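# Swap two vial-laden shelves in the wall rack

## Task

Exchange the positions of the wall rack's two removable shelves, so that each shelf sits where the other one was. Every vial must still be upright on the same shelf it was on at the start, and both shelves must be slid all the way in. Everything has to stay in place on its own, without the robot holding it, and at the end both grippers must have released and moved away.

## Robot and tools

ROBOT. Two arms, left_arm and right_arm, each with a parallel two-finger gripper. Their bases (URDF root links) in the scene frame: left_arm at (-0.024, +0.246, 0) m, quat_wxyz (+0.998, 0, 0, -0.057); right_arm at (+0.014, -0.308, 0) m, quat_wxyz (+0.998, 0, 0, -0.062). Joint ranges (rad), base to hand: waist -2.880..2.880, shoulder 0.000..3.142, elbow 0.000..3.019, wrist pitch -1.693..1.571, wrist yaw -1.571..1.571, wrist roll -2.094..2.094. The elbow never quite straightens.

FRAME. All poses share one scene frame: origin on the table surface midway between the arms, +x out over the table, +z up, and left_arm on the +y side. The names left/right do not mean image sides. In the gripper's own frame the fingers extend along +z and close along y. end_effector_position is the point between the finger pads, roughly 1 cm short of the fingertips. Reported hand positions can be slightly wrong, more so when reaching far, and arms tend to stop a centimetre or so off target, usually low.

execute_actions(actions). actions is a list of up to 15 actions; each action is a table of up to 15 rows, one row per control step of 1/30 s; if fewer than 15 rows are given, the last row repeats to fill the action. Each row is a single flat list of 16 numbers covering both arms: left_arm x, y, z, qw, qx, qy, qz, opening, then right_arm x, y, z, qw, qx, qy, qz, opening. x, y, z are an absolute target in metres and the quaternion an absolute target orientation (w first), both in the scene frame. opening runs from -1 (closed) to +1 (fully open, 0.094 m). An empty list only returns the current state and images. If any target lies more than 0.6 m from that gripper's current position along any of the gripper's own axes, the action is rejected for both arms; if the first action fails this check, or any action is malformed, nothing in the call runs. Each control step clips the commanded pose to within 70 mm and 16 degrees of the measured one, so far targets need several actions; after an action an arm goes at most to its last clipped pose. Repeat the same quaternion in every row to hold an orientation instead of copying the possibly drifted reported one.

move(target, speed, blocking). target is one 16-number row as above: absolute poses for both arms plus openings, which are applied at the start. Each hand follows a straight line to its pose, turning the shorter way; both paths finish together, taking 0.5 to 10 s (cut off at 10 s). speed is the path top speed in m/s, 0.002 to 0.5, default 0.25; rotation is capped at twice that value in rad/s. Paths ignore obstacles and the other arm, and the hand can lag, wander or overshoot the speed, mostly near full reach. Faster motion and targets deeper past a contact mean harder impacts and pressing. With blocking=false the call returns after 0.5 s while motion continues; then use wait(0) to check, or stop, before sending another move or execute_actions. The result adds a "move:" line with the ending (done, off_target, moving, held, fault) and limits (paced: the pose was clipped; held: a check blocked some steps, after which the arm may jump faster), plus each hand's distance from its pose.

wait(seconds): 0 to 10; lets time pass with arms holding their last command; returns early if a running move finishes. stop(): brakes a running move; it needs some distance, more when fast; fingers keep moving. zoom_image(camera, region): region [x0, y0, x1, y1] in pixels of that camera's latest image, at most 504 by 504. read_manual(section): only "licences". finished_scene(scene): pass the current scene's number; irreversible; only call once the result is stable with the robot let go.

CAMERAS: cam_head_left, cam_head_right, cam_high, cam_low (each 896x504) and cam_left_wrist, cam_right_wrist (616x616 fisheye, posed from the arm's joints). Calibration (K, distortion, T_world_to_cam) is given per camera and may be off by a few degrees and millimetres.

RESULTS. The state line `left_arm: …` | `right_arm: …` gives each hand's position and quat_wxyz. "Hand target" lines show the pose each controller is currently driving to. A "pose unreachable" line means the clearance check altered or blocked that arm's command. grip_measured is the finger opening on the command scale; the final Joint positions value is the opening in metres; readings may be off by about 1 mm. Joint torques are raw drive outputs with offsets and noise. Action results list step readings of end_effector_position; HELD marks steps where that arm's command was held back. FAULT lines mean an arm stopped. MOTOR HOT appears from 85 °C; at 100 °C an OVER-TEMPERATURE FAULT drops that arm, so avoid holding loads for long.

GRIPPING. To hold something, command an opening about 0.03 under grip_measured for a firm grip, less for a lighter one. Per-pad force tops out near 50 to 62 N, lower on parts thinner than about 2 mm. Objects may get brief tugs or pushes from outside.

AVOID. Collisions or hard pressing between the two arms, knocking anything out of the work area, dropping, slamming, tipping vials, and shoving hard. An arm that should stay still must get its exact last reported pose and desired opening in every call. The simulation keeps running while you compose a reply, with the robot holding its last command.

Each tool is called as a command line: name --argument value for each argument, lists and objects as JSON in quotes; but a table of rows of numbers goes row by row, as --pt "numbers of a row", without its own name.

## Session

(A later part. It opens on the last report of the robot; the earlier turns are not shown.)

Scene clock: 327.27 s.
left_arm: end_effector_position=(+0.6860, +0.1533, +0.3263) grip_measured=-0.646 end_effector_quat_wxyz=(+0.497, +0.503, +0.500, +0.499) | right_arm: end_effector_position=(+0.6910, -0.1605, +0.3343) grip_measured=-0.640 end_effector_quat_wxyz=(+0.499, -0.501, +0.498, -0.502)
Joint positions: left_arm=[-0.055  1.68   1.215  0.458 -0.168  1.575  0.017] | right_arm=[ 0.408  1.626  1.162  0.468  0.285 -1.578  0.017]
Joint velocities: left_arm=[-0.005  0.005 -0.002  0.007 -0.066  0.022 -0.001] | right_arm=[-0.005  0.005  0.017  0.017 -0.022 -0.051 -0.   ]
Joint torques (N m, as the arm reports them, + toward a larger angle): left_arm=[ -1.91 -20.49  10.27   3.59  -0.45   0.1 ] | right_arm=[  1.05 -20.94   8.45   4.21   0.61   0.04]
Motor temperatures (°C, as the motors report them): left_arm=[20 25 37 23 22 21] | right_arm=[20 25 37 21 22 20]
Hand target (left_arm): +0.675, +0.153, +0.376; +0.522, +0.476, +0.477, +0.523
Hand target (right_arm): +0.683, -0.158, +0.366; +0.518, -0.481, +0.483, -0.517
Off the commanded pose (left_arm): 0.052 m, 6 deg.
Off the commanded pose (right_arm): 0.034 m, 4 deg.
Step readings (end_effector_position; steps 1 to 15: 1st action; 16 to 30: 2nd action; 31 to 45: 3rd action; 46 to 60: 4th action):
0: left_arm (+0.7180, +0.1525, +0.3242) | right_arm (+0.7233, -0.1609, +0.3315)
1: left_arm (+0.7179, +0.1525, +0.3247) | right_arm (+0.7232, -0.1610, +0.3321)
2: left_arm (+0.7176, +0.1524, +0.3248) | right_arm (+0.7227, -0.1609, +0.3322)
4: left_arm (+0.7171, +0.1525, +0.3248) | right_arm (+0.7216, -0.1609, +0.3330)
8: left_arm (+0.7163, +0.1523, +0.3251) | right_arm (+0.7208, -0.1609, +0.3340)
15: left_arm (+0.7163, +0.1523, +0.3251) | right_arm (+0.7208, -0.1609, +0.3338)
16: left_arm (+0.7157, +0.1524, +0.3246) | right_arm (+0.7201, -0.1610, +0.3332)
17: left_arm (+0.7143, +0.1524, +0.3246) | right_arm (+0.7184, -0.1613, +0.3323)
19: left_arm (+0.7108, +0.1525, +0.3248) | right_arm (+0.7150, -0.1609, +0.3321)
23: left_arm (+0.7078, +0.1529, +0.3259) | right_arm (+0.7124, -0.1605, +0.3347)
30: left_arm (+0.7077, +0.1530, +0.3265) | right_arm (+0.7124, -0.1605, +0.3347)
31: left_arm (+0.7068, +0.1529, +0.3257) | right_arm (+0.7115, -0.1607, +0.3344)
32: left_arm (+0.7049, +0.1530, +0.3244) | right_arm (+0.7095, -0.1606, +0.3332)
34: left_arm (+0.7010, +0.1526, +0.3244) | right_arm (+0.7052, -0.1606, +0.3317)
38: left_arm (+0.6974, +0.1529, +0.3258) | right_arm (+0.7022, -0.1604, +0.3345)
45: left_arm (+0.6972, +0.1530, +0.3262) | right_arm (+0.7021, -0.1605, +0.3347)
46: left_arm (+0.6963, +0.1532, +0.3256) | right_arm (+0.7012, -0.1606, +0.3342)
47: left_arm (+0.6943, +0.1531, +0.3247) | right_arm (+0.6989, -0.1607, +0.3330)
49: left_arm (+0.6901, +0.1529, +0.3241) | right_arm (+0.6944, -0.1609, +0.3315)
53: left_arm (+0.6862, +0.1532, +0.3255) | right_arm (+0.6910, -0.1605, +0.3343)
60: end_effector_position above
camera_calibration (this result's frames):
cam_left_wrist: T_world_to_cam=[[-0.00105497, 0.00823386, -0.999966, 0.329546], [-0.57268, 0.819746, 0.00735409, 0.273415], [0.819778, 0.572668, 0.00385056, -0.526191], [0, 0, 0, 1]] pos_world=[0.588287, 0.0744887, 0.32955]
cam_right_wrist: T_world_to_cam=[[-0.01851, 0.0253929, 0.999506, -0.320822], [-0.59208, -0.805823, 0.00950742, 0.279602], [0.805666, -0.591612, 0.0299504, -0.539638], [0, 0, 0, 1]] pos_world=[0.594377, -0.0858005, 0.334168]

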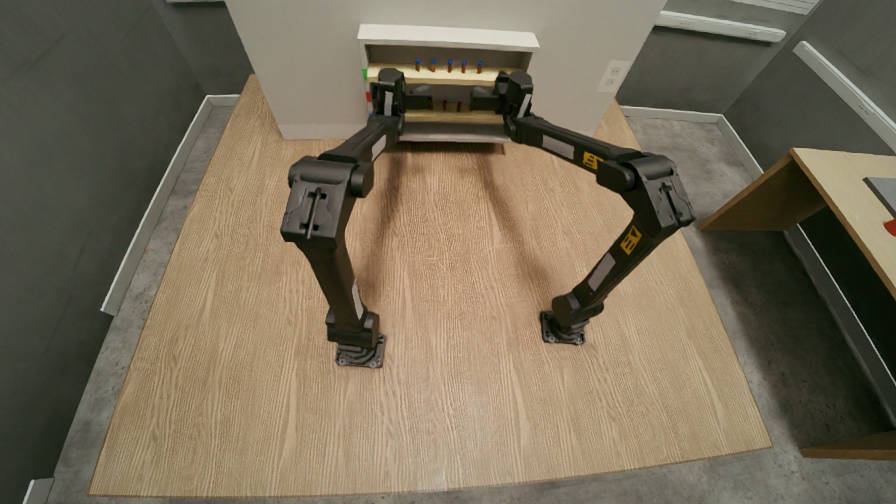

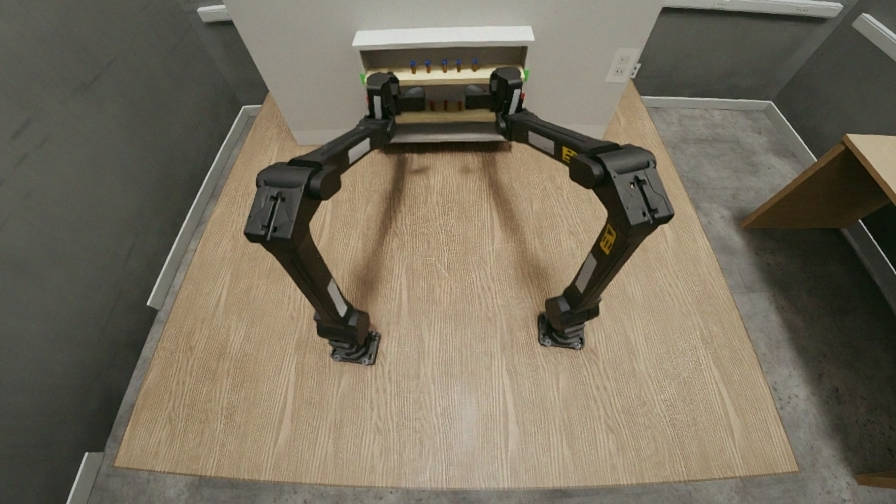

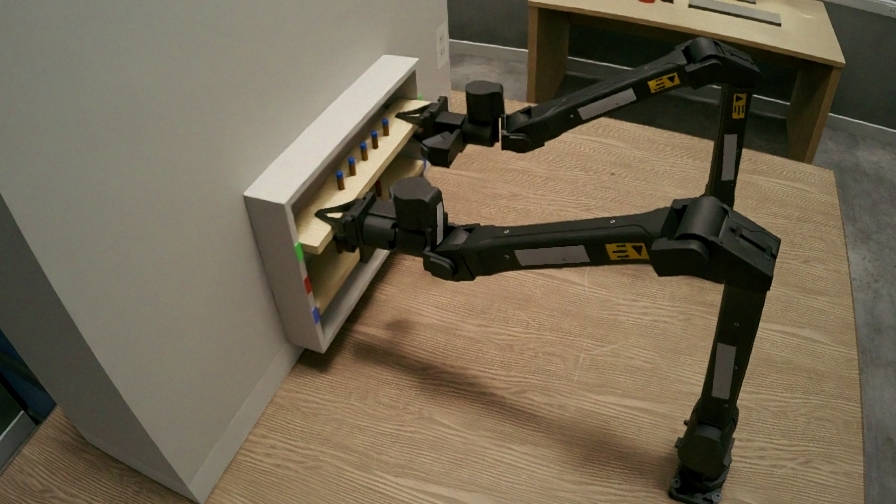

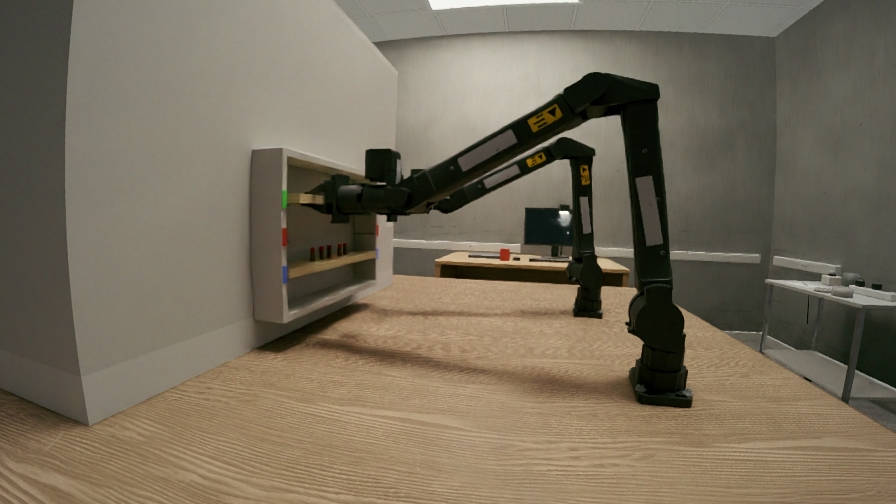

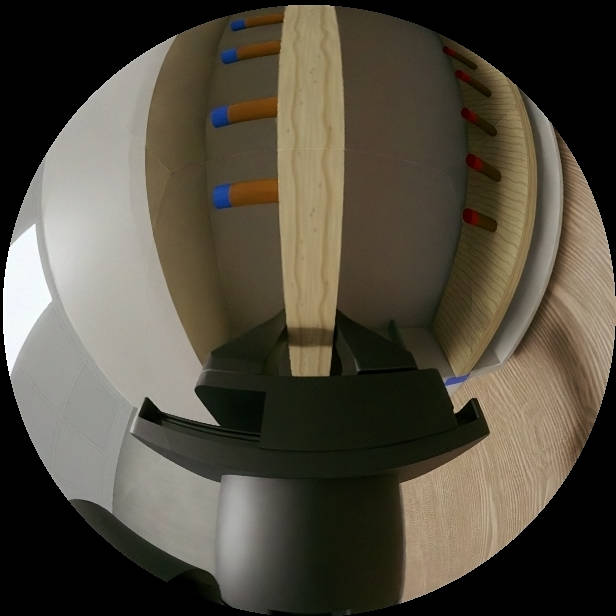

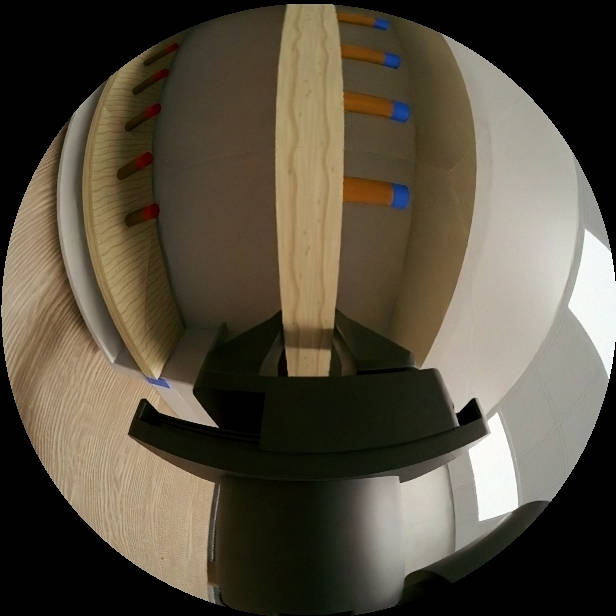

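execute_actions --actions '[[[0.663,0.152,0.379,0.524,0.476,0.476,0.524,-0.68,0.671,-0.158,0.367,0.518,-0.482,0.482,-0.518,-0.68]],[[0.651,0.152,0.379,0.524,0.476,0.476,0.524,-0.68,0.659,-0.158,0.367,0.518,-0.482,0.482,-0.518,-0.68]],[[0.639,0.152,0.378,0.524,0.476,0.476,0.524,-0.68,0.647,-0.158,0.366,0.518,-0.482,0.482,-0.518,-0.68]],[[0.627,0.152,0.377,0.524,0.476,0.476,0.524,-0.68,0.635,-0.158,0.365,0.518,-0.482,0.482,-0.518,-0.68]],[[0.638,0.151,0.344,0.513,0.487,0.487,0.513,-0.68,0.641,-0.159,0.343,0.509,-0.491,0.491,-0.509,-0.68]],[[0.638,0.151,0.331,0.513,0.487,0.487,0.513,-0.68,0.641,-0.159,0.33,0.509,-0.491,0.491,-0.509,-0.68]],[[0.638,0.151,0.318,0.513,0.487,0.487,0.513,-0.68,0.641,-0.159,0.317,0.509,-0.491,0.491,-0.509,-0.68]],[[0.638,0.151,0.305,0.513,0.487,0.487,0.513,-0.68,0.641,-0.159,0.304,0.509,-0.491,0.491,-0.509,-0.68]],[[0.638,0.151,0.292,0.513,0.487,0.487,0.513,-0.68,0.641,-0.159,0.291,0.509,-0.491,0.491,-0.509,-0.68]],[[0.638,0.151,0.279,0.513,0.487,0.487,0.513,-0.68,0.641,-0.159,0.278,0.509,-0.491,0.491,-0.509,-0.68]],[[0.662,0.155,0.299,0.518,0.482,0.482,0.518,-0.68,0.665,-0.164,0.301,0.517,-0.483,0.483,-0.517,-0.68]]]'

Scene clock: 349.37 s.
left_arm: end_effector_position=(+0.6383, +0.1530, +0.2481) grip_measured=-0.646 end_effector_quat_wxyz=(+0.493, +0.510, +0.504, +0.493) | right_arm: end_effector_position=(+0.6445, -0.1604, +0.2561) grip_measured=-0.640 end_effector_quat_wxyz=(+0.495, -0.510, +0.499, -0.496)
Joint positions: left_arm=[-0.07   1.682  0.988  0.665 -0.178  1.572  0.017] | right_arm=[ 0.432  1.632  0.941  0.671  0.298 -1.577  0.017]
Joint velocities: left_arm=[-0.005 -0.005  0.012 -0.012 -0.022  0.022 -0.001] | right_arm=[ 0.005 -0.005 -0.022 -0.002  0.007 -0.007  0.   ]
Joint torques (N m, as the arm reports them, + toward a larger angle): left_arm=[ -0.86 -15.45  15.23   2.55  -0.04   0.11] | right_arm=[ -0.62 -16.85  12.22   3.29  -0.04   0.03]
Motor temperatures (°C, as the motors report them): left_arm=[20 25 36 23 22 21] | right_arm=[20 25 35 22 22 20]
Hand target (left_arm): +0.656, +0.155, +0.299; +0.517, +0.482, +0.482, +0.518
Hand target (right_arm): +0.660, -0.165, +0.301; +0.516, -0.482, +0.483, -0.517
Off the commanded pose (left_arm): 0.056 m, 6 deg.
Off the commanded pose (right_arm): 0.050 m, 5 deg.
Step readings (end_effector_position; steps 1 to 15: 1st action; 16 to 30: 2nd action; 31 to 45: 3rd action; 46 to 60: 4th action; 61 to 75: 5th action; 76 to 90: 6th action; 91 to 105: 7th action; 106 to 120: 8th action; 121 to 135: 9th action; 136 to 150: 10th action; 151 to 165: 11th action):
0: left_arm (+0.6860, +0.1533, +0.3263) | right_arm (+0.6910, -0.1605, +0.3343)
1: left_arm (+0.6851, +0.1532, +0.3254) | right_arm (+0.6900, -0.1607, +0.3338)
2: left_arm (+0.6829, +0.1532, +0.3245) | right_arm (+0.6876, -0.1607, +0.3327)
4: left_arm (+0.6783, +0.1528, +0.3239) | right_arm (+0.6824, -0.1610, +0.3311)
8: left_arm (+0.6740, +0.1529, +0.3262) | right_arm (+0.6789, -0.1607, +0.3347)
15: left_arm (+0.6737, +0.1530, +0.3275) | right_arm (+0.6786, -0.1608, +0.3357)
16: left_arm (+0.6729, +0.1533, +0.3272) | right_arm (+0.6776, -0.1608, +0.3351)
17: left_arm (+0.6707, +0.1529, +0.3263) | right_arm (+0.6753, -0.1610, +0.3342)
19: left_arm (+0.6658, +0.1531, +0.3240) | right_arm (+0.6701, -0.1609, +0.3319)
23: left_arm (+0.6620, +0.1534, +0.3250) | right_arm (+0.6669, -0.1608, +0.3334)
30: left_arm (+0.6616, +0.1535, +0.3263) | right_arm (+0.6665, -0.1606, +0.3344)
31: left_arm (+0.6607, +0.1534, +0.3258) | right_arm (+0.6656, -0.1608, +0.3339)
32: left_arm (+0.6585, +0.1532, +0.3253) | right_arm (+0.6633, -0.1608, +0.3333)
34: left_arm (+0.6536, +0.1530, +0.3236) | right_arm (+0.6580, -0.1609, +0.3315)
38: left_arm (+0.6495, +0.1532, +0.3254) | right_arm (+0.6547, -0.1607, +0.3335)
45: left_arm (+0.6491, +0.1533, +0.3269) | right_arm (+0.6543, -0.1606, +0.3347)
46: left_arm (+0.6483, +0.1535, +0.3266) | right_arm (+0.6533, -0.1609, +0.3344)
47: left_arm (+0.6462, +0.1533, +0.3258) | right_arm (+0.6510, -0.1610, +0.3338)
49: left_arm (+0.6412, +0.1532, +0.3237) | right_arm (+0.6459, -0.1611, +0.3319)
53: left_arm (+0.6373, +0.1534, +0.3244) | right_arm (+0.6425, -0.1608, +0.3323)
60: left_arm (+0.6369, +0.1535, +0.3256) | right_arm (+0.6421, -0.1607, +0.3336)
61: left_arm (+0.6369, +0.1535, +0.3260) | right_arm (+0.6421, -0.1607, +0.3334)
62: left_arm (+0.6369, +0.1535, +0.3263) | right_arm (+0.6421, -0.1607, +0.3334)
64: left_arm (+0.6370, +0.1535, +0.3263) | right_arm (+0.6421, -0.1607, +0.3334)
68: left_arm (+0.6371, +0.1535, +0.3261) | right_arm (+0.6421, -0.1607, +0.3334)
75: left_arm (+0.6371, +0.1535, +0.3261) | right_arm (+0.6421, -0.1607, +0.3334)
76: left_arm (+0.6368, +0.1535, +0.3255) | right_arm (+0.6420, -0.1607, +0.3325)
77: left_arm (+0.6364, +0.1536, +0.3257) | right_arm (+0.6417, -0.1608, +0.3325)
79: left_arm (+0.6361, +0.1536, +0.3219) | right_arm (+0.6415, -0.1609, +0.3288)
83: left_arm (+0.6370, +0.1532, +0.3103) | right_arm (+0.6424, -0.1606, +0.3179)
90: left_arm (+0.6372, +0.1533, +0.3059) | right_arm (+0.6427, -0.1605, +0.3135)
91: left_arm (+0.6371, +0.1533, +0.3059) | right_arm (+0.6425, -0.1605, +0.3136)
92: left_arm (+0.6368, +0.1533, +0.3064) | right_arm (+0.6421, -0.1607, +0.3138)
94: left_arm (+0.6365, +0.1534, +0.3049) | right_arm (+0.6418, -0.1608, +0.3118)
98: left_arm (+0.6369, +0.1533, +0.2983) | right_arm (+0.6422, -0.1606, +0.3059)
105: left_arm (+0.6370, +0.1533, +0.2958) | right_arm (+0.6424, -0.1606, +0.3034)
106: left_arm (+0.6368, +0.1533, +0.2958) | right_arm (+0.6422, -0.1606, +0.3033)
107: left_arm (+0.6365, +0.1534, +0.2962) | right_arm (+0.6419, -0.1607, +0.3033)
109: left_arm (+0.6363, +0.1534, +0.2937) | right_arm (+0.6417, -0.1608, +0.3006)
113: left_arm (+0.6368, +0.1533, +0.2849) | right_arm (+0.6423, -0.1606, +0.2925)
120: left_arm (+0.6368, +0.1533, +0.2818) | right_arm (+0.6424, -0.1606, +0.2894)
121: left_arm (+0.6367, +0.1533, +0.2817) | right_arm (+0.6423, -0.1606, +0.2893)
122: left_arm (+0.6365, +0.1534, +0.2826) | right_arm (+0.6420, -0.1607, +0.2895)
124: left_arm (+0.6365, +0.1534, +0.2804) | right_arm (+0.6419, -0.1607, +0.2872)
128: left_arm (+0.6368, +0.1533, +0.2724) | right_arm (+0.6422, -0.1606, +0.2799)
135: left_arm (+0.6368, +0.1533, +0.2695) | right_arm (+0.6423, -0.1606, +0.2770)
136: left_arm (+0.6366, +0.1534, +0.2695) | right_arm (+0.6422, -0.1606, +0.2768)
137: left_arm (+0.6365, +0.1534, +0.2701) | right_arm (+0.6420, -0.1607, +0.2770)
139: left_arm (+0.6364, +0.1531, +0.2678) | right_arm (+0.6420, -0.1607, +0.2747)
143: left_arm (+0.6367, +0.1531, +0.2595) | right_arm (+0.6422, -0.1606, +0.2667)
150: left_arm (+0.6366, +0.1531, +0.2565) | right_arm (+0.6422, -0.1606, +0.2639)
151: left_arm (+0.6367, +0.1531, +0.2560) | right_arm (+0.6425, -0.1602, +0.2634)
152: left_arm (+0.6370, +0.1536, +0.2555) | right_arm (+0.6429, -0.1602, +0.2627)
154: left_arm (+0.6373, +0.1532, +0.2535) | right_arm (+0.6435, -0.1606, +0.2608)
158: left_arm (+0.6382, +0.1530, +0.2488) | right_arm (+0.6444, -0.1605, +0.2565)
165: end_effector_position above
camera_calibration (this result's frames):
cam_left_wrist: T_world_to_cam=[[-0.0220184, 0.00915745, -0.999716, 0.264514], [-0.56805, 0.82275, 0.0200476, 0.240419], [0.8227, 0.56833, -0.0129138, -0.483692], [0, 0, 0, 1]] pos_world=[0.540328, 0.0746696, 0.253372]
cam_right_wrist: T_world_to_cam=[[0.00304414, 0.0309524, 0.999516, -0.256529], [-0.583049, -0.811991, 0.0269209, 0.2416], [0.812431, -0.582849, 0.0155749, -0.499038], [0, 0, 0, 1]] pos_world=[0.547079, -0.0867468, 0.257674]

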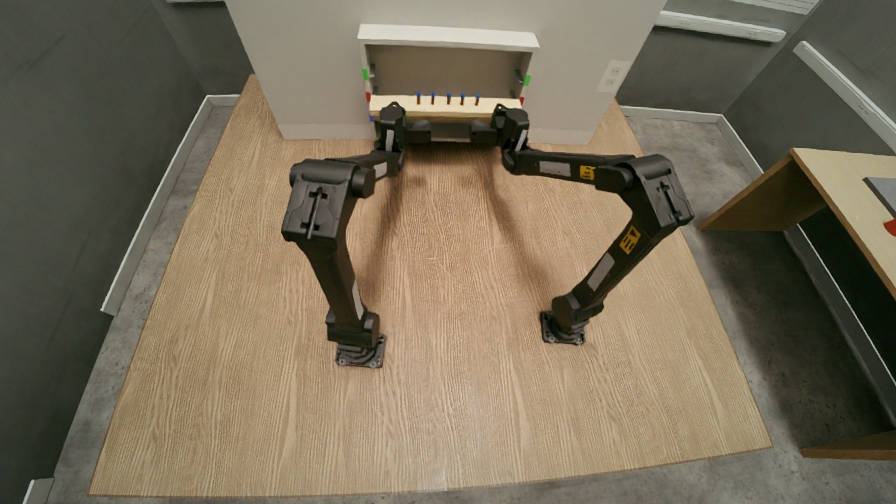

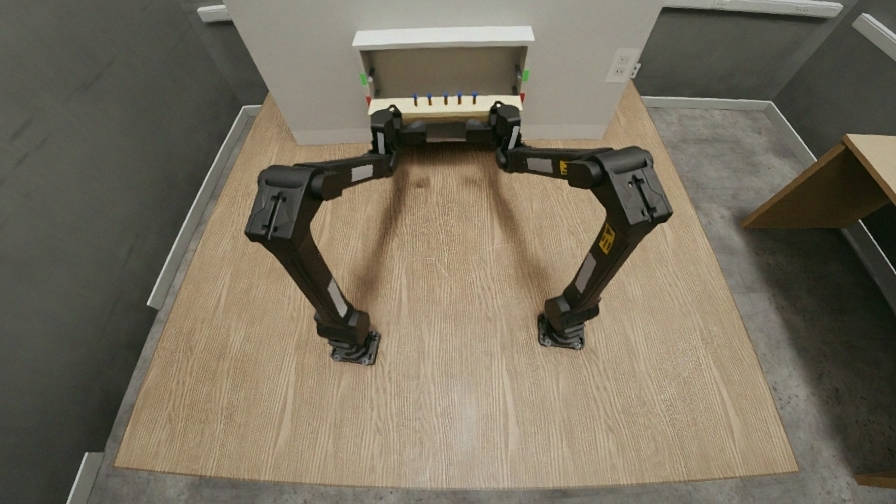

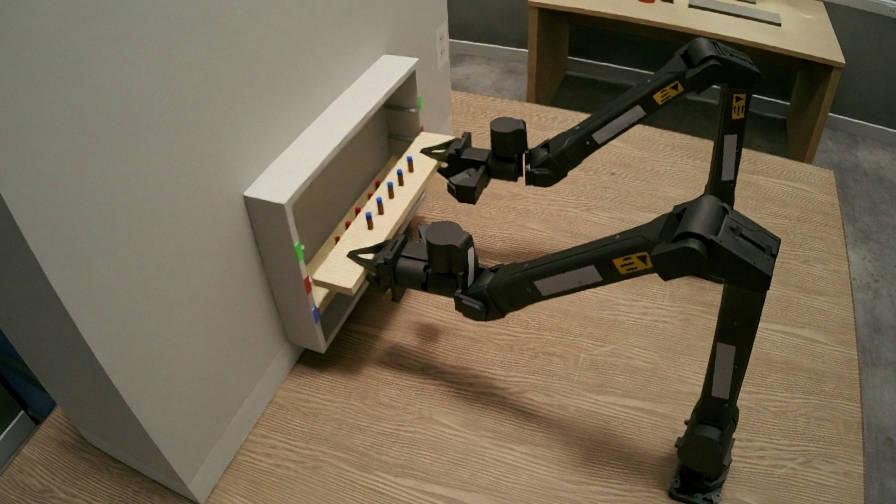

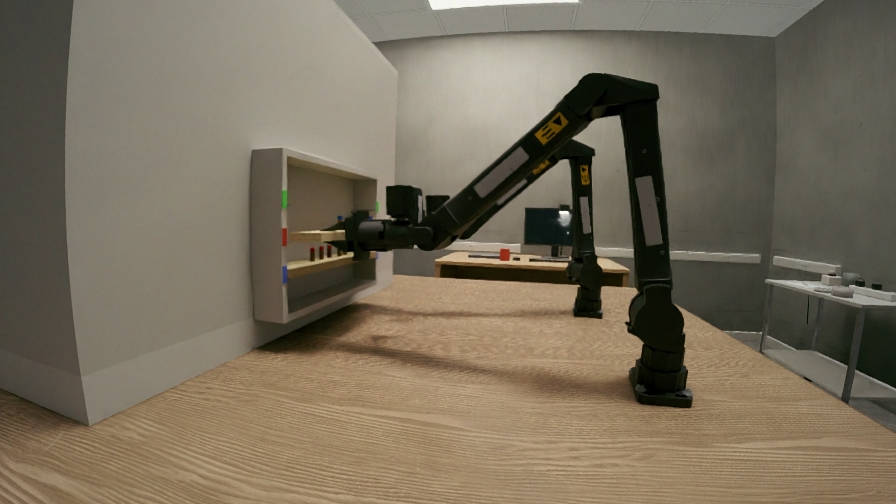

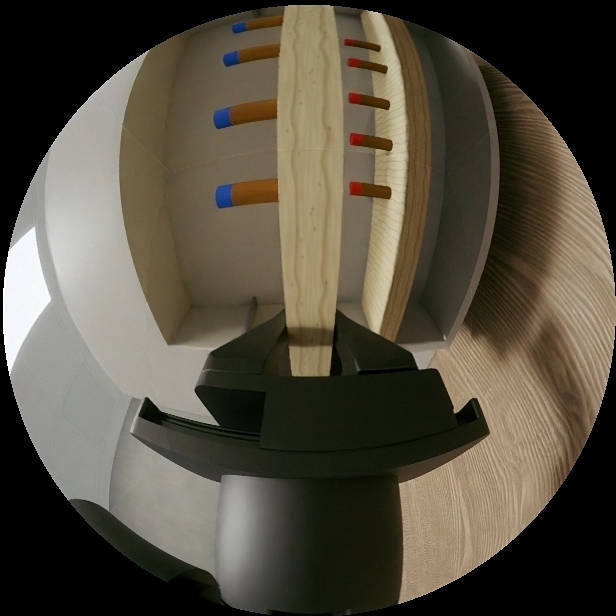

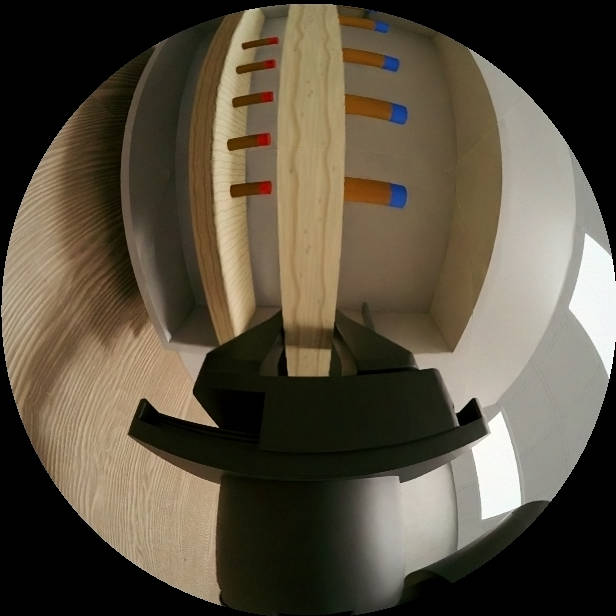

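execute_actions --actions '[[[0.665,0.155,0.306,0.52,0.48,0.48,0.52,-0.68,0.668,-0.164,0.308,0.519,-0.481,0.481,-0.519,-0.68]],[[0.668,0.155,0.312,0.522,0.478,0.478,0.522,-0.68,0.671,-0.164,0.314,0.521,-0.479,0.479,-0.521,-0.68]]]'

Scene clock: 355.87 s.
left_arm: end_effector_position=(+0.6434, +0.1523, +0.2594) grip_measured=-0.646 end_effector_quat_wxyz=(+0.498, +0.504, +0.499, +0.498) | right_arm: end_effector_position=(+0.6494, -0.1613, +0.2660) grip_measured=-0.640 end_effector_quat_wxyz=(+0.500, -0.504, +0.496, -0.499)
Joint positions: left_arm=[-0.07   1.682  1.009  0.665 -0.178  1.574  0.017] | right_arm=[ 0.427  1.632  0.96   0.671  0.295 -1.577  0.017]
Joint velocities: left_arm=[-0.005 -0.015  0.007 -0.002 -0.037 -0.037 -0.   ] | right_arm=[-0.015 -0.024 -0.017  0.012 -0.022  0.007 -0.   ]
Joint torques (N m, as the arm reports them, + toward a larger angle): left_arm=[ -0.79 -15.62  15.89   2.09   0.05   0.11] | right_arm=[ -0.45 -17.23  12.79   2.87  -0.07  -0.03]
Motor temperatures (°C, as the motors report them): left_arm=[20 25 38 23 22 21] | right_arm=[20 25 37 22 22 20]
Hand target (left_arm): +0.662, +0.156, +0.312; +0.521, +0.478, +0.477, +0.523
Hand target (right_arm): +0.666, -0.165, +0.314; +0.520, -0.478, +0.479, -0.521
Off the commanded pose (left_arm): 0.058 m, 5 deg.
Off the commanded pose (right_arm): 0.053 m, 5 deg.
Step readings (end_effector_position; steps 1 to 15: 1st action; 16 to 30: 2nd action):
0: left_arm (+0.6383, +0.1530, +0.2481) | right_arm (+0.6445, -0.1604, +0.2561)
1: left_arm (+0.6384, +0.1529, +0.2483) | right_arm (+0.6445, -0.1604, +0.2561)
2: left_arm (+0.6386, +0.1529, +0.2487) | right_arm (+0.6446, -0.1607, +0.2561)
4: left_arm (+0.6390, +0.1528, +0.2495) | right_arm (+0.6447, -0.1606, +0.2565)
8: left_arm (+0.6396, +0.1527, +0.2510) | right_arm (+0.6456, -0.1609, +0.2581)
15: left_arm (+0.6398, +0.1527, +0.2514) | right_arm (+0.6457, -0.1607, +0.2585)
16: left_arm (+0.6400, +0.1526, +0.2518) | right_arm (+0.6460, -0.1609, +0.2589)
17: left_arm (+0.6403, +0.1526, +0.2524) | right_arm (+0.6462, -0.1607, +0.2595)
19: left_arm (+0.6411, +0.1524, +0.2543) | right_arm (+0.6472, -0.1611, +0.2613)
23: left_arm (+0.6429, +0.1524, +0.2582) | right_arm (+0.6490, -0.1612, +0.2649)
30: end_effector_position above
camera_calibration (this result's frames):
cam_left_wrist: T_world_to_cam=[[-0.0013813, 0.00761397, -0.99997, 0.26297], [-0.56861, 0.822577, 0.00704871, 0.247414], [0.822606, 0.568602, 0.00319315, -0.491514], [0, 0, 0, 1]] pos_world=[0.545368, 0.0739562, 0.262788]
cam_right_wrist: T_world_to_cam=[[-0.0143524, 0.0250352, 0.999584, -0.256096], [-0.58463, -0.811213, 0.011923, 0.248688], [0.811173, -0.584215, 0.0262792, -0.505945], [0, 0, 0, 1]] pos_world=[0.552124, -0.0874302, 0.26632]

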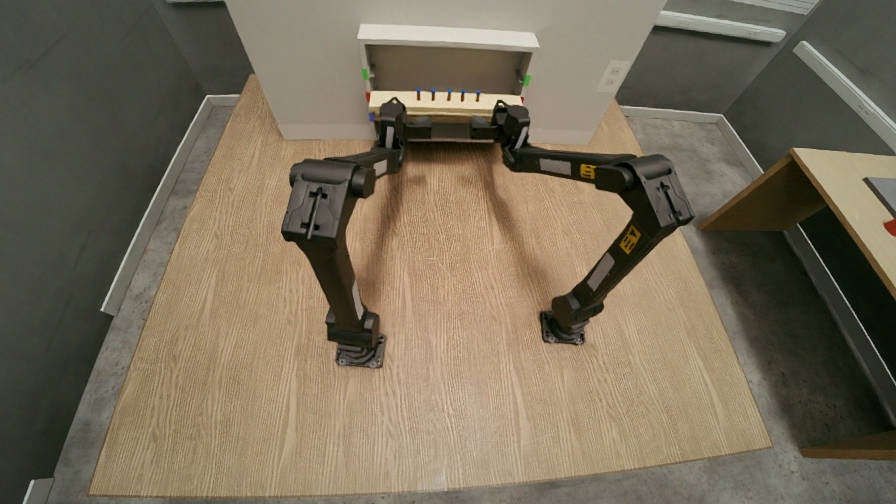

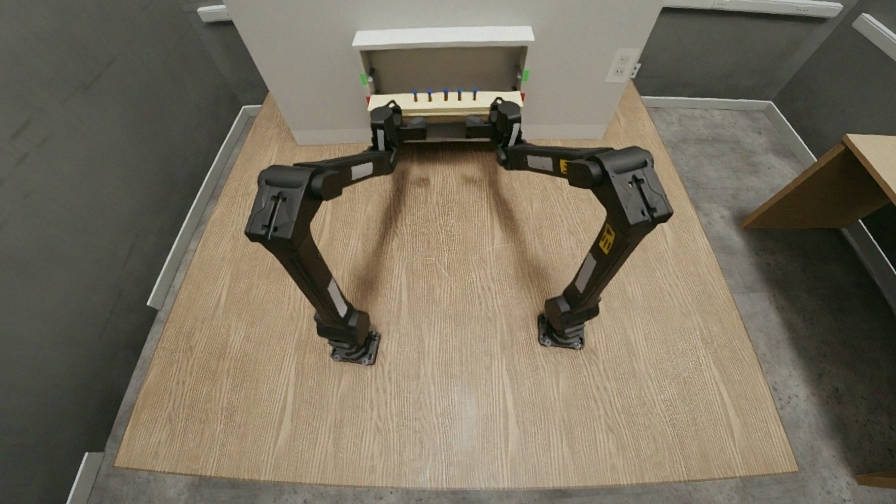

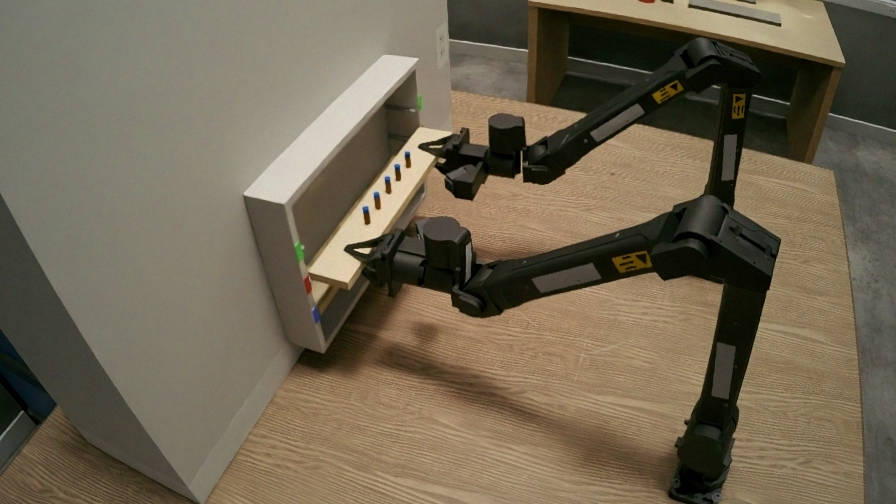

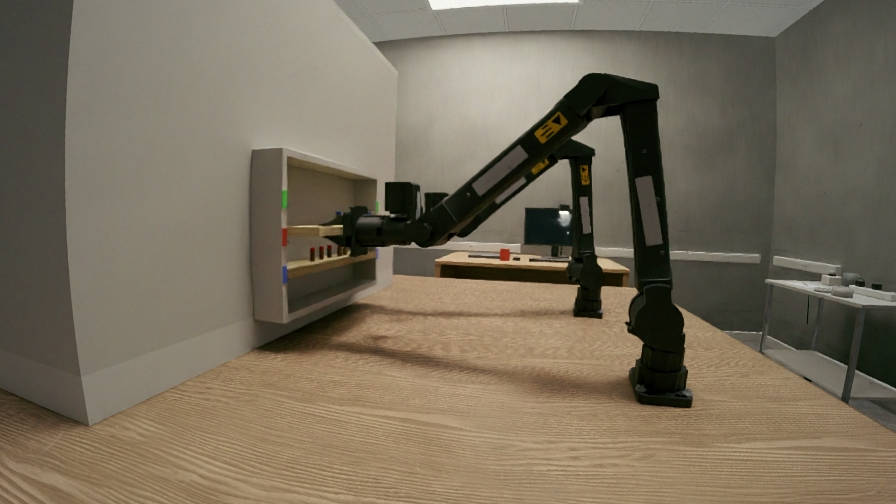

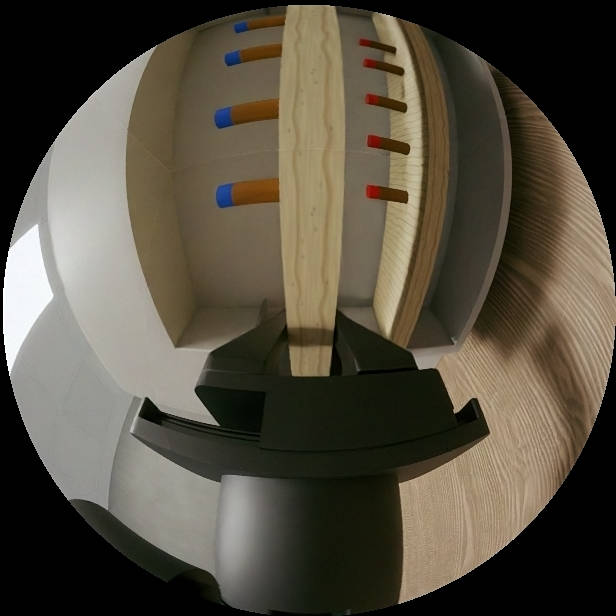

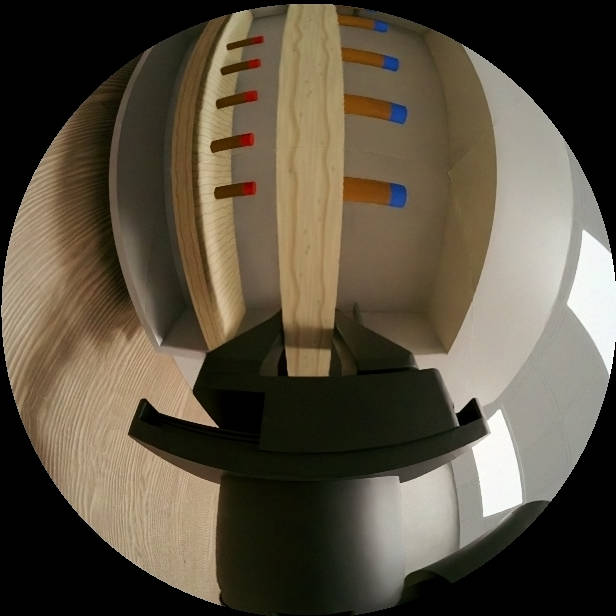

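execute_actions --actions '[[[0.675,0.1555,0.312,0.522,0.478,0.478,0.522,-0.68,0.6775,-0.1635,0.314,0.521,-0.479,0.479,-0.521,-0.68]],[[0.683,0.1555,0.312,0.522,0.478,0.478,0.522,-0.68,0.6855,-0.1635,0.314,0.521,-0.479,0.479,-0.521,-0.68]],[[0.693,0.1555,0.311,0.522,0.478,0.478,0.522,-0.68,0.6955,-0.1635,0.313,0.521,-0.479,0.479,-0.521,-0.68]],[[0.704,0.1555,0.311,0.522,0.478,0.478,0.522,-0.68,0.7065,-0.1635,0.313,0.521,-0.479,0.479,-0.521,-0.68]],[[0.715,0.1555,0.31,0.522,0.478,0.478,0.522,-0.68,0.7175,-0.1635,0.312,0.521,-0.479,0.479,-0.521,-0.68]],[[0.726,0.1555,0.31,0.522,0.478,0.478,0.522,-0.68,0.7285,-0.1635,0.312,0.521,-0.479,0.479,-0.521,-0.68]]]'

Scene clock: 368.93 s.
left_arm: end_effector_position=(+0.7020, +0.1515, +0.2575) grip_measured=-0.646 end_effector_quat_wxyz=(+0.500, +0.504, +0.498, +0.499) | right_arm: end_effector_position=(+0.7067, -0.1610, +0.2645) grip_measured=-0.640 end_effector_quat_wxyz=(+0.500, -0.503, +0.497, -0.500)
Joint positions: left_arm=[-0.052  1.812  1.186  0.622 -0.158  1.575  0.017] | right_arm=[ 0.397  1.756  1.125  0.631  0.267 -1.577  0.017]
Joint velocities: left_arm=[-0.015 -0.005 -0.007 -0.012 -0.022  0.022 -0.001] | right_arm=[ 0.015  0.005  0.007 -0.007  0.007  0.051 -0.   ]
Joint torques (N m, as the arm reports them, + toward a larger angle): left_arm=[ -0.82 -18.26  16.11   1.86   0.     0.08] | right_arm=[ -0.46 -19.54  13.2    2.81  -0.1   -0.01]
Motor temperatures (°C, as the motors report them): left_arm=[20 25 40 23 21 21] | right_arm=[20 25 40 21 22 20]
Hand target (left_arm): +0.720, +0.156, +0.310; +0.521, +0.478, +0.477, +0.522
Hand target (right_arm): +0.723, -0.165, +0.312; +0.520, -0.478, +0.479, -0.521
Off the commanded pose (left_arm): 0.058 m, 5 deg.
Off the commanded pose (right_arm): 0.052 m, 5 deg.
Step readings (end_effector_position; steps 1 to 15: 1st action; 16 to 30: 2nd action; 31 to 45: 3rd action; 46 to 60: 4th action; 61 to 75: 5th action; 76 to 90: 6th action):
0: left_arm (+0.6434, +0.1523, +0.2594) | right_arm (+0.6494, -0.1613, +0.2660)
1: left_arm (+0.6438, +0.1523, +0.2596) | right_arm (+0.6497, -0.1611, +0.2660)
2: left_arm (+0.6448, +0.1522, +0.2600) | right_arm (+0.6505, -0.1612, +0.2664)
4: left_arm (+0.6474, +0.1523, +0.2606) | right_arm (+0.6526, -0.1613, +0.2676)
8: left_arm (+0.6501, +0.1519, +0.2624) | right_arm (+0.6550, -0.1615, +0.2692)
15: left_arm (+0.6503, +0.1519, +0.2625) | right_arm (+0.6552, -0.1617, +0.2692)
16: left_arm (+0.6508, +0.1520, +0.2623) | right_arm (+0.6557, -0.1614, +0.2690)
17: left_arm (+0.6520, +0.1519, +0.2627) | right_arm (+0.6570, -0.1615, +0.2692)
19: left_arm (+0.6552, +0.1520, +0.2626) | right_arm (+0.6604, -0.1613, +0.2696)
23: left_arm (+0.6586, +0.1520, +0.2619) | right_arm (+0.6636, -0.1613, +0.2687)
30: left_arm (+0.6587, +0.1520, +0.2611) | right_arm (+0.6637, -0.1615, +0.2680)
31: left_arm (+0.6594, +0.1518, +0.2610) | right_arm (+0.6643, -0.1614, +0.2677)
32: left_arm (+0.6608, +0.1519, +0.2615) | right_arm (+0.6658, -0.1612, +0.2682)
34: left_arm (+0.6648, +0.1519, +0.2617) | right_arm (+0.6699, -0.1612, +0.2682)
38: left_arm (+0.6688, +0.1519, +0.2606) | right_arm (+0.6738, -0.1615, +0.2673)
45: left_arm (+0.6691, +0.1518, +0.2597) | right_arm (+0.6739, -0.1615, +0.2666)
46: left_arm (+0.6697, +0.1519, +0.2596) | right_arm (+0.6745, -0.1614, +0.2663)
47: left_arm (+0.6713, +0.1519, +0.2597) | right_arm (+0.6762, -0.1614, +0.2666)
49: left_arm (+0.6754, +0.1519, +0.2605) | right_arm (+0.6805, -0.1611, +0.2673)
53: left_arm (+0.6798, +0.1518, +0.2604) | right_arm (+0.6847, -0.1611, +0.2671)
60: left_arm (+0.6800, +0.1518, +0.2594) | right_arm (+0.6848, -0.1614, +0.2663)
61: left_arm (+0.6807, +0.1519, +0.2596) | right_arm (+0.6855, -0.1612, +0.2660)
62: left_arm (+0.6822, +0.1517, +0.2596) | right_arm (+0.6872, -0.1611, +0.2666)
64: left_arm (+0.6866, +0.1519, +0.2600) | right_arm (+0.6916, -0.1611, +0.2669)
68: left_arm (+0.6910, +0.1516, +0.2591) | right_arm (+0.6958, -0.1611, +0.2656)
75: left_arm (+0.6912, +0.1515, +0.2577) | right_arm (+0.6959, -0.1611, +0.2645)
76: left_arm (+0.6918, +0.1517, +0.2576) | right_arm (+0.6966, -0.1610, +0.2647)
77: left_arm (+0.6934, +0.1518, +0.2581) | right_arm (+0.6983, -0.1611, +0.2648)
79: left_arm (+0.6975, +0.1518, +0.2586) | right_arm (+0.7026, -0.1609, +0.2655)
83: left_arm (+0.7018, +0.1515, +0.2586) | right_arm (+0.7066, -0.1611, +0.2653)
90: end_effector_position above
camera_calibration (this result's frames):
cam_left_wrist: T_world_to_cam=[[0.0031224, 0.00748097, -0.999967, 0.257986], [-0.56769, 0.82323, 0.00438615, 0.281318], [0.823236, 0.567658, 0.00681733, -0.540443], [0, 0, 0, 1]] pos_world=[0.603808, 0.0732673, 0.260428]
cam_right_wrist: T_world_to_cam=[[-0.0153766, 0.0247295, 0.999576, -0.253084], [-0.586806, -0.809653, 0.0110039, 0.284409], [0.809581, -0.586388, 0.0269612, -0.551651], [0, 0, 0, 1]] pos_world=[0.609608, -0.0869506, 0.26472]

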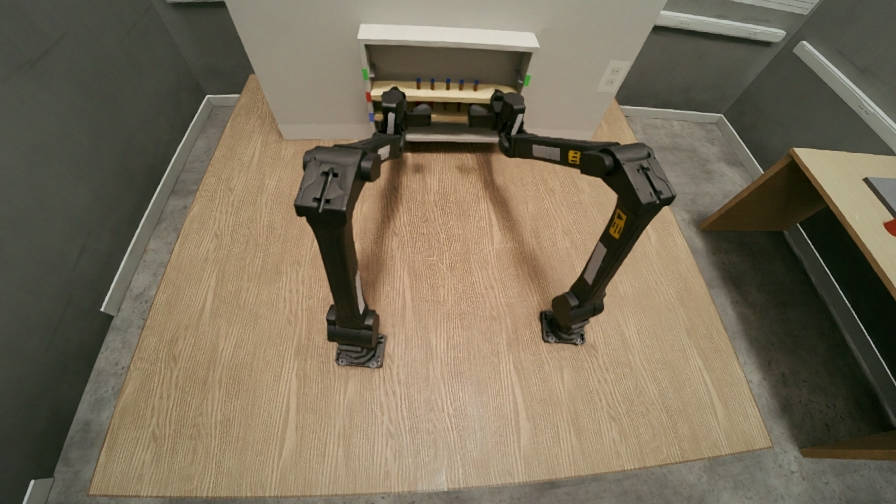

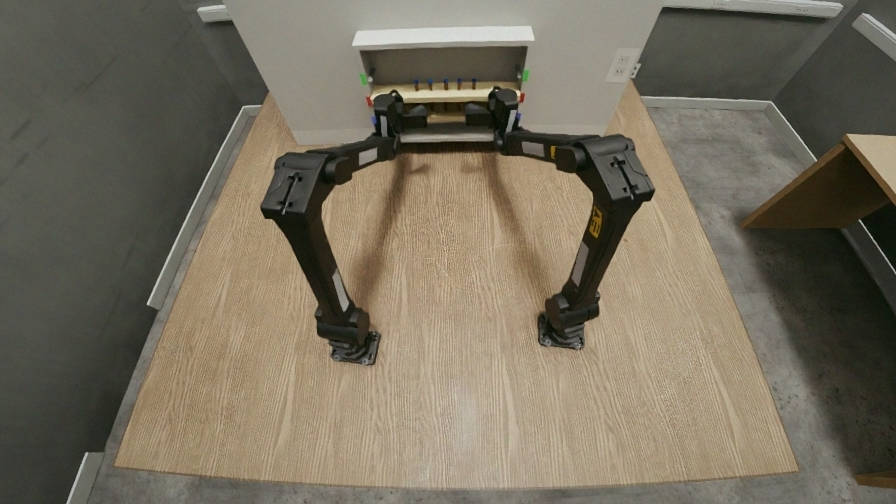

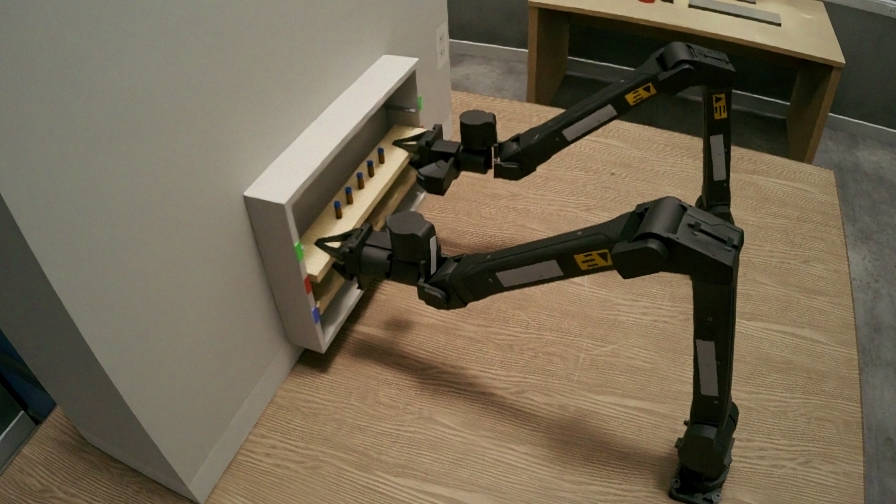

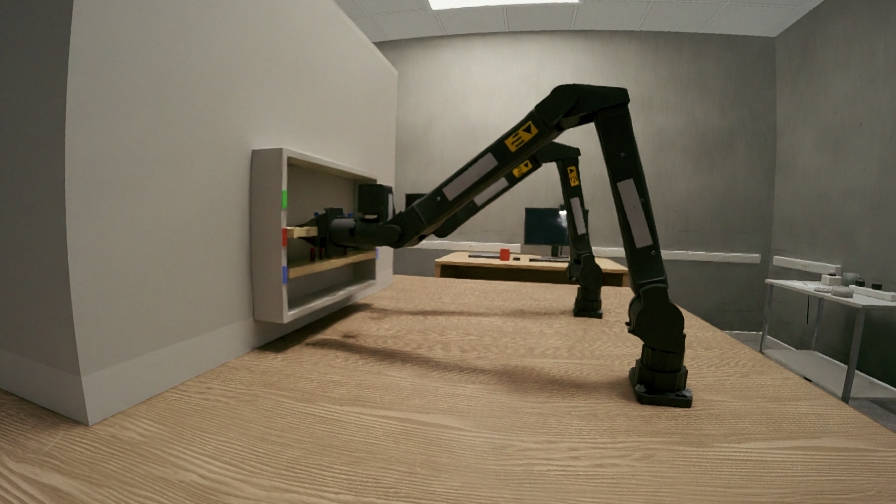

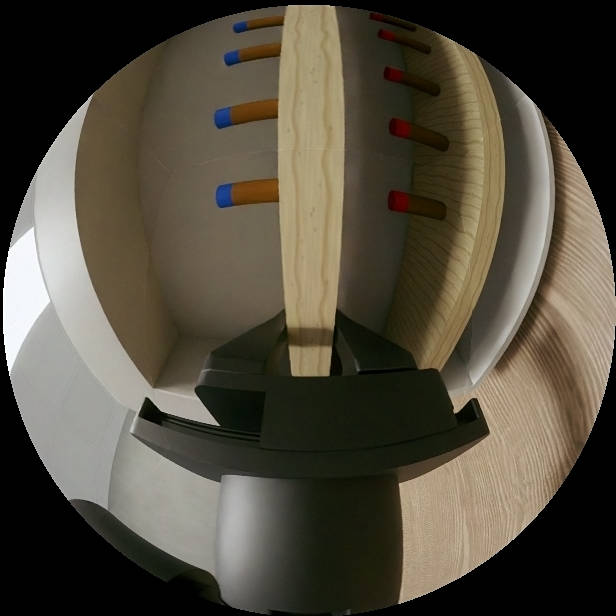

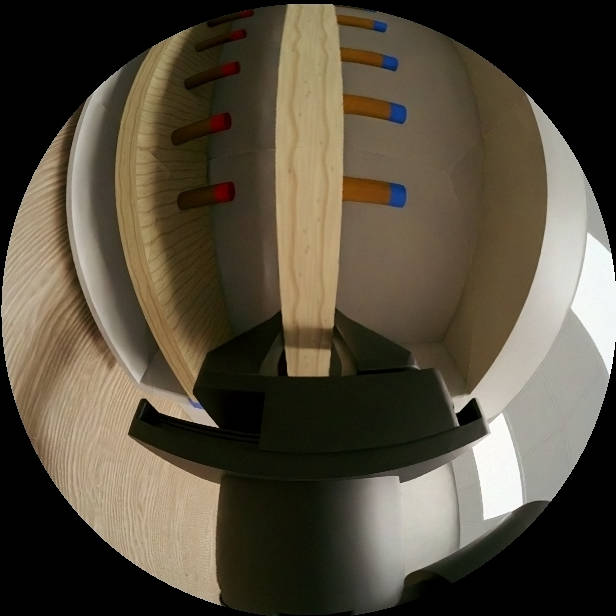

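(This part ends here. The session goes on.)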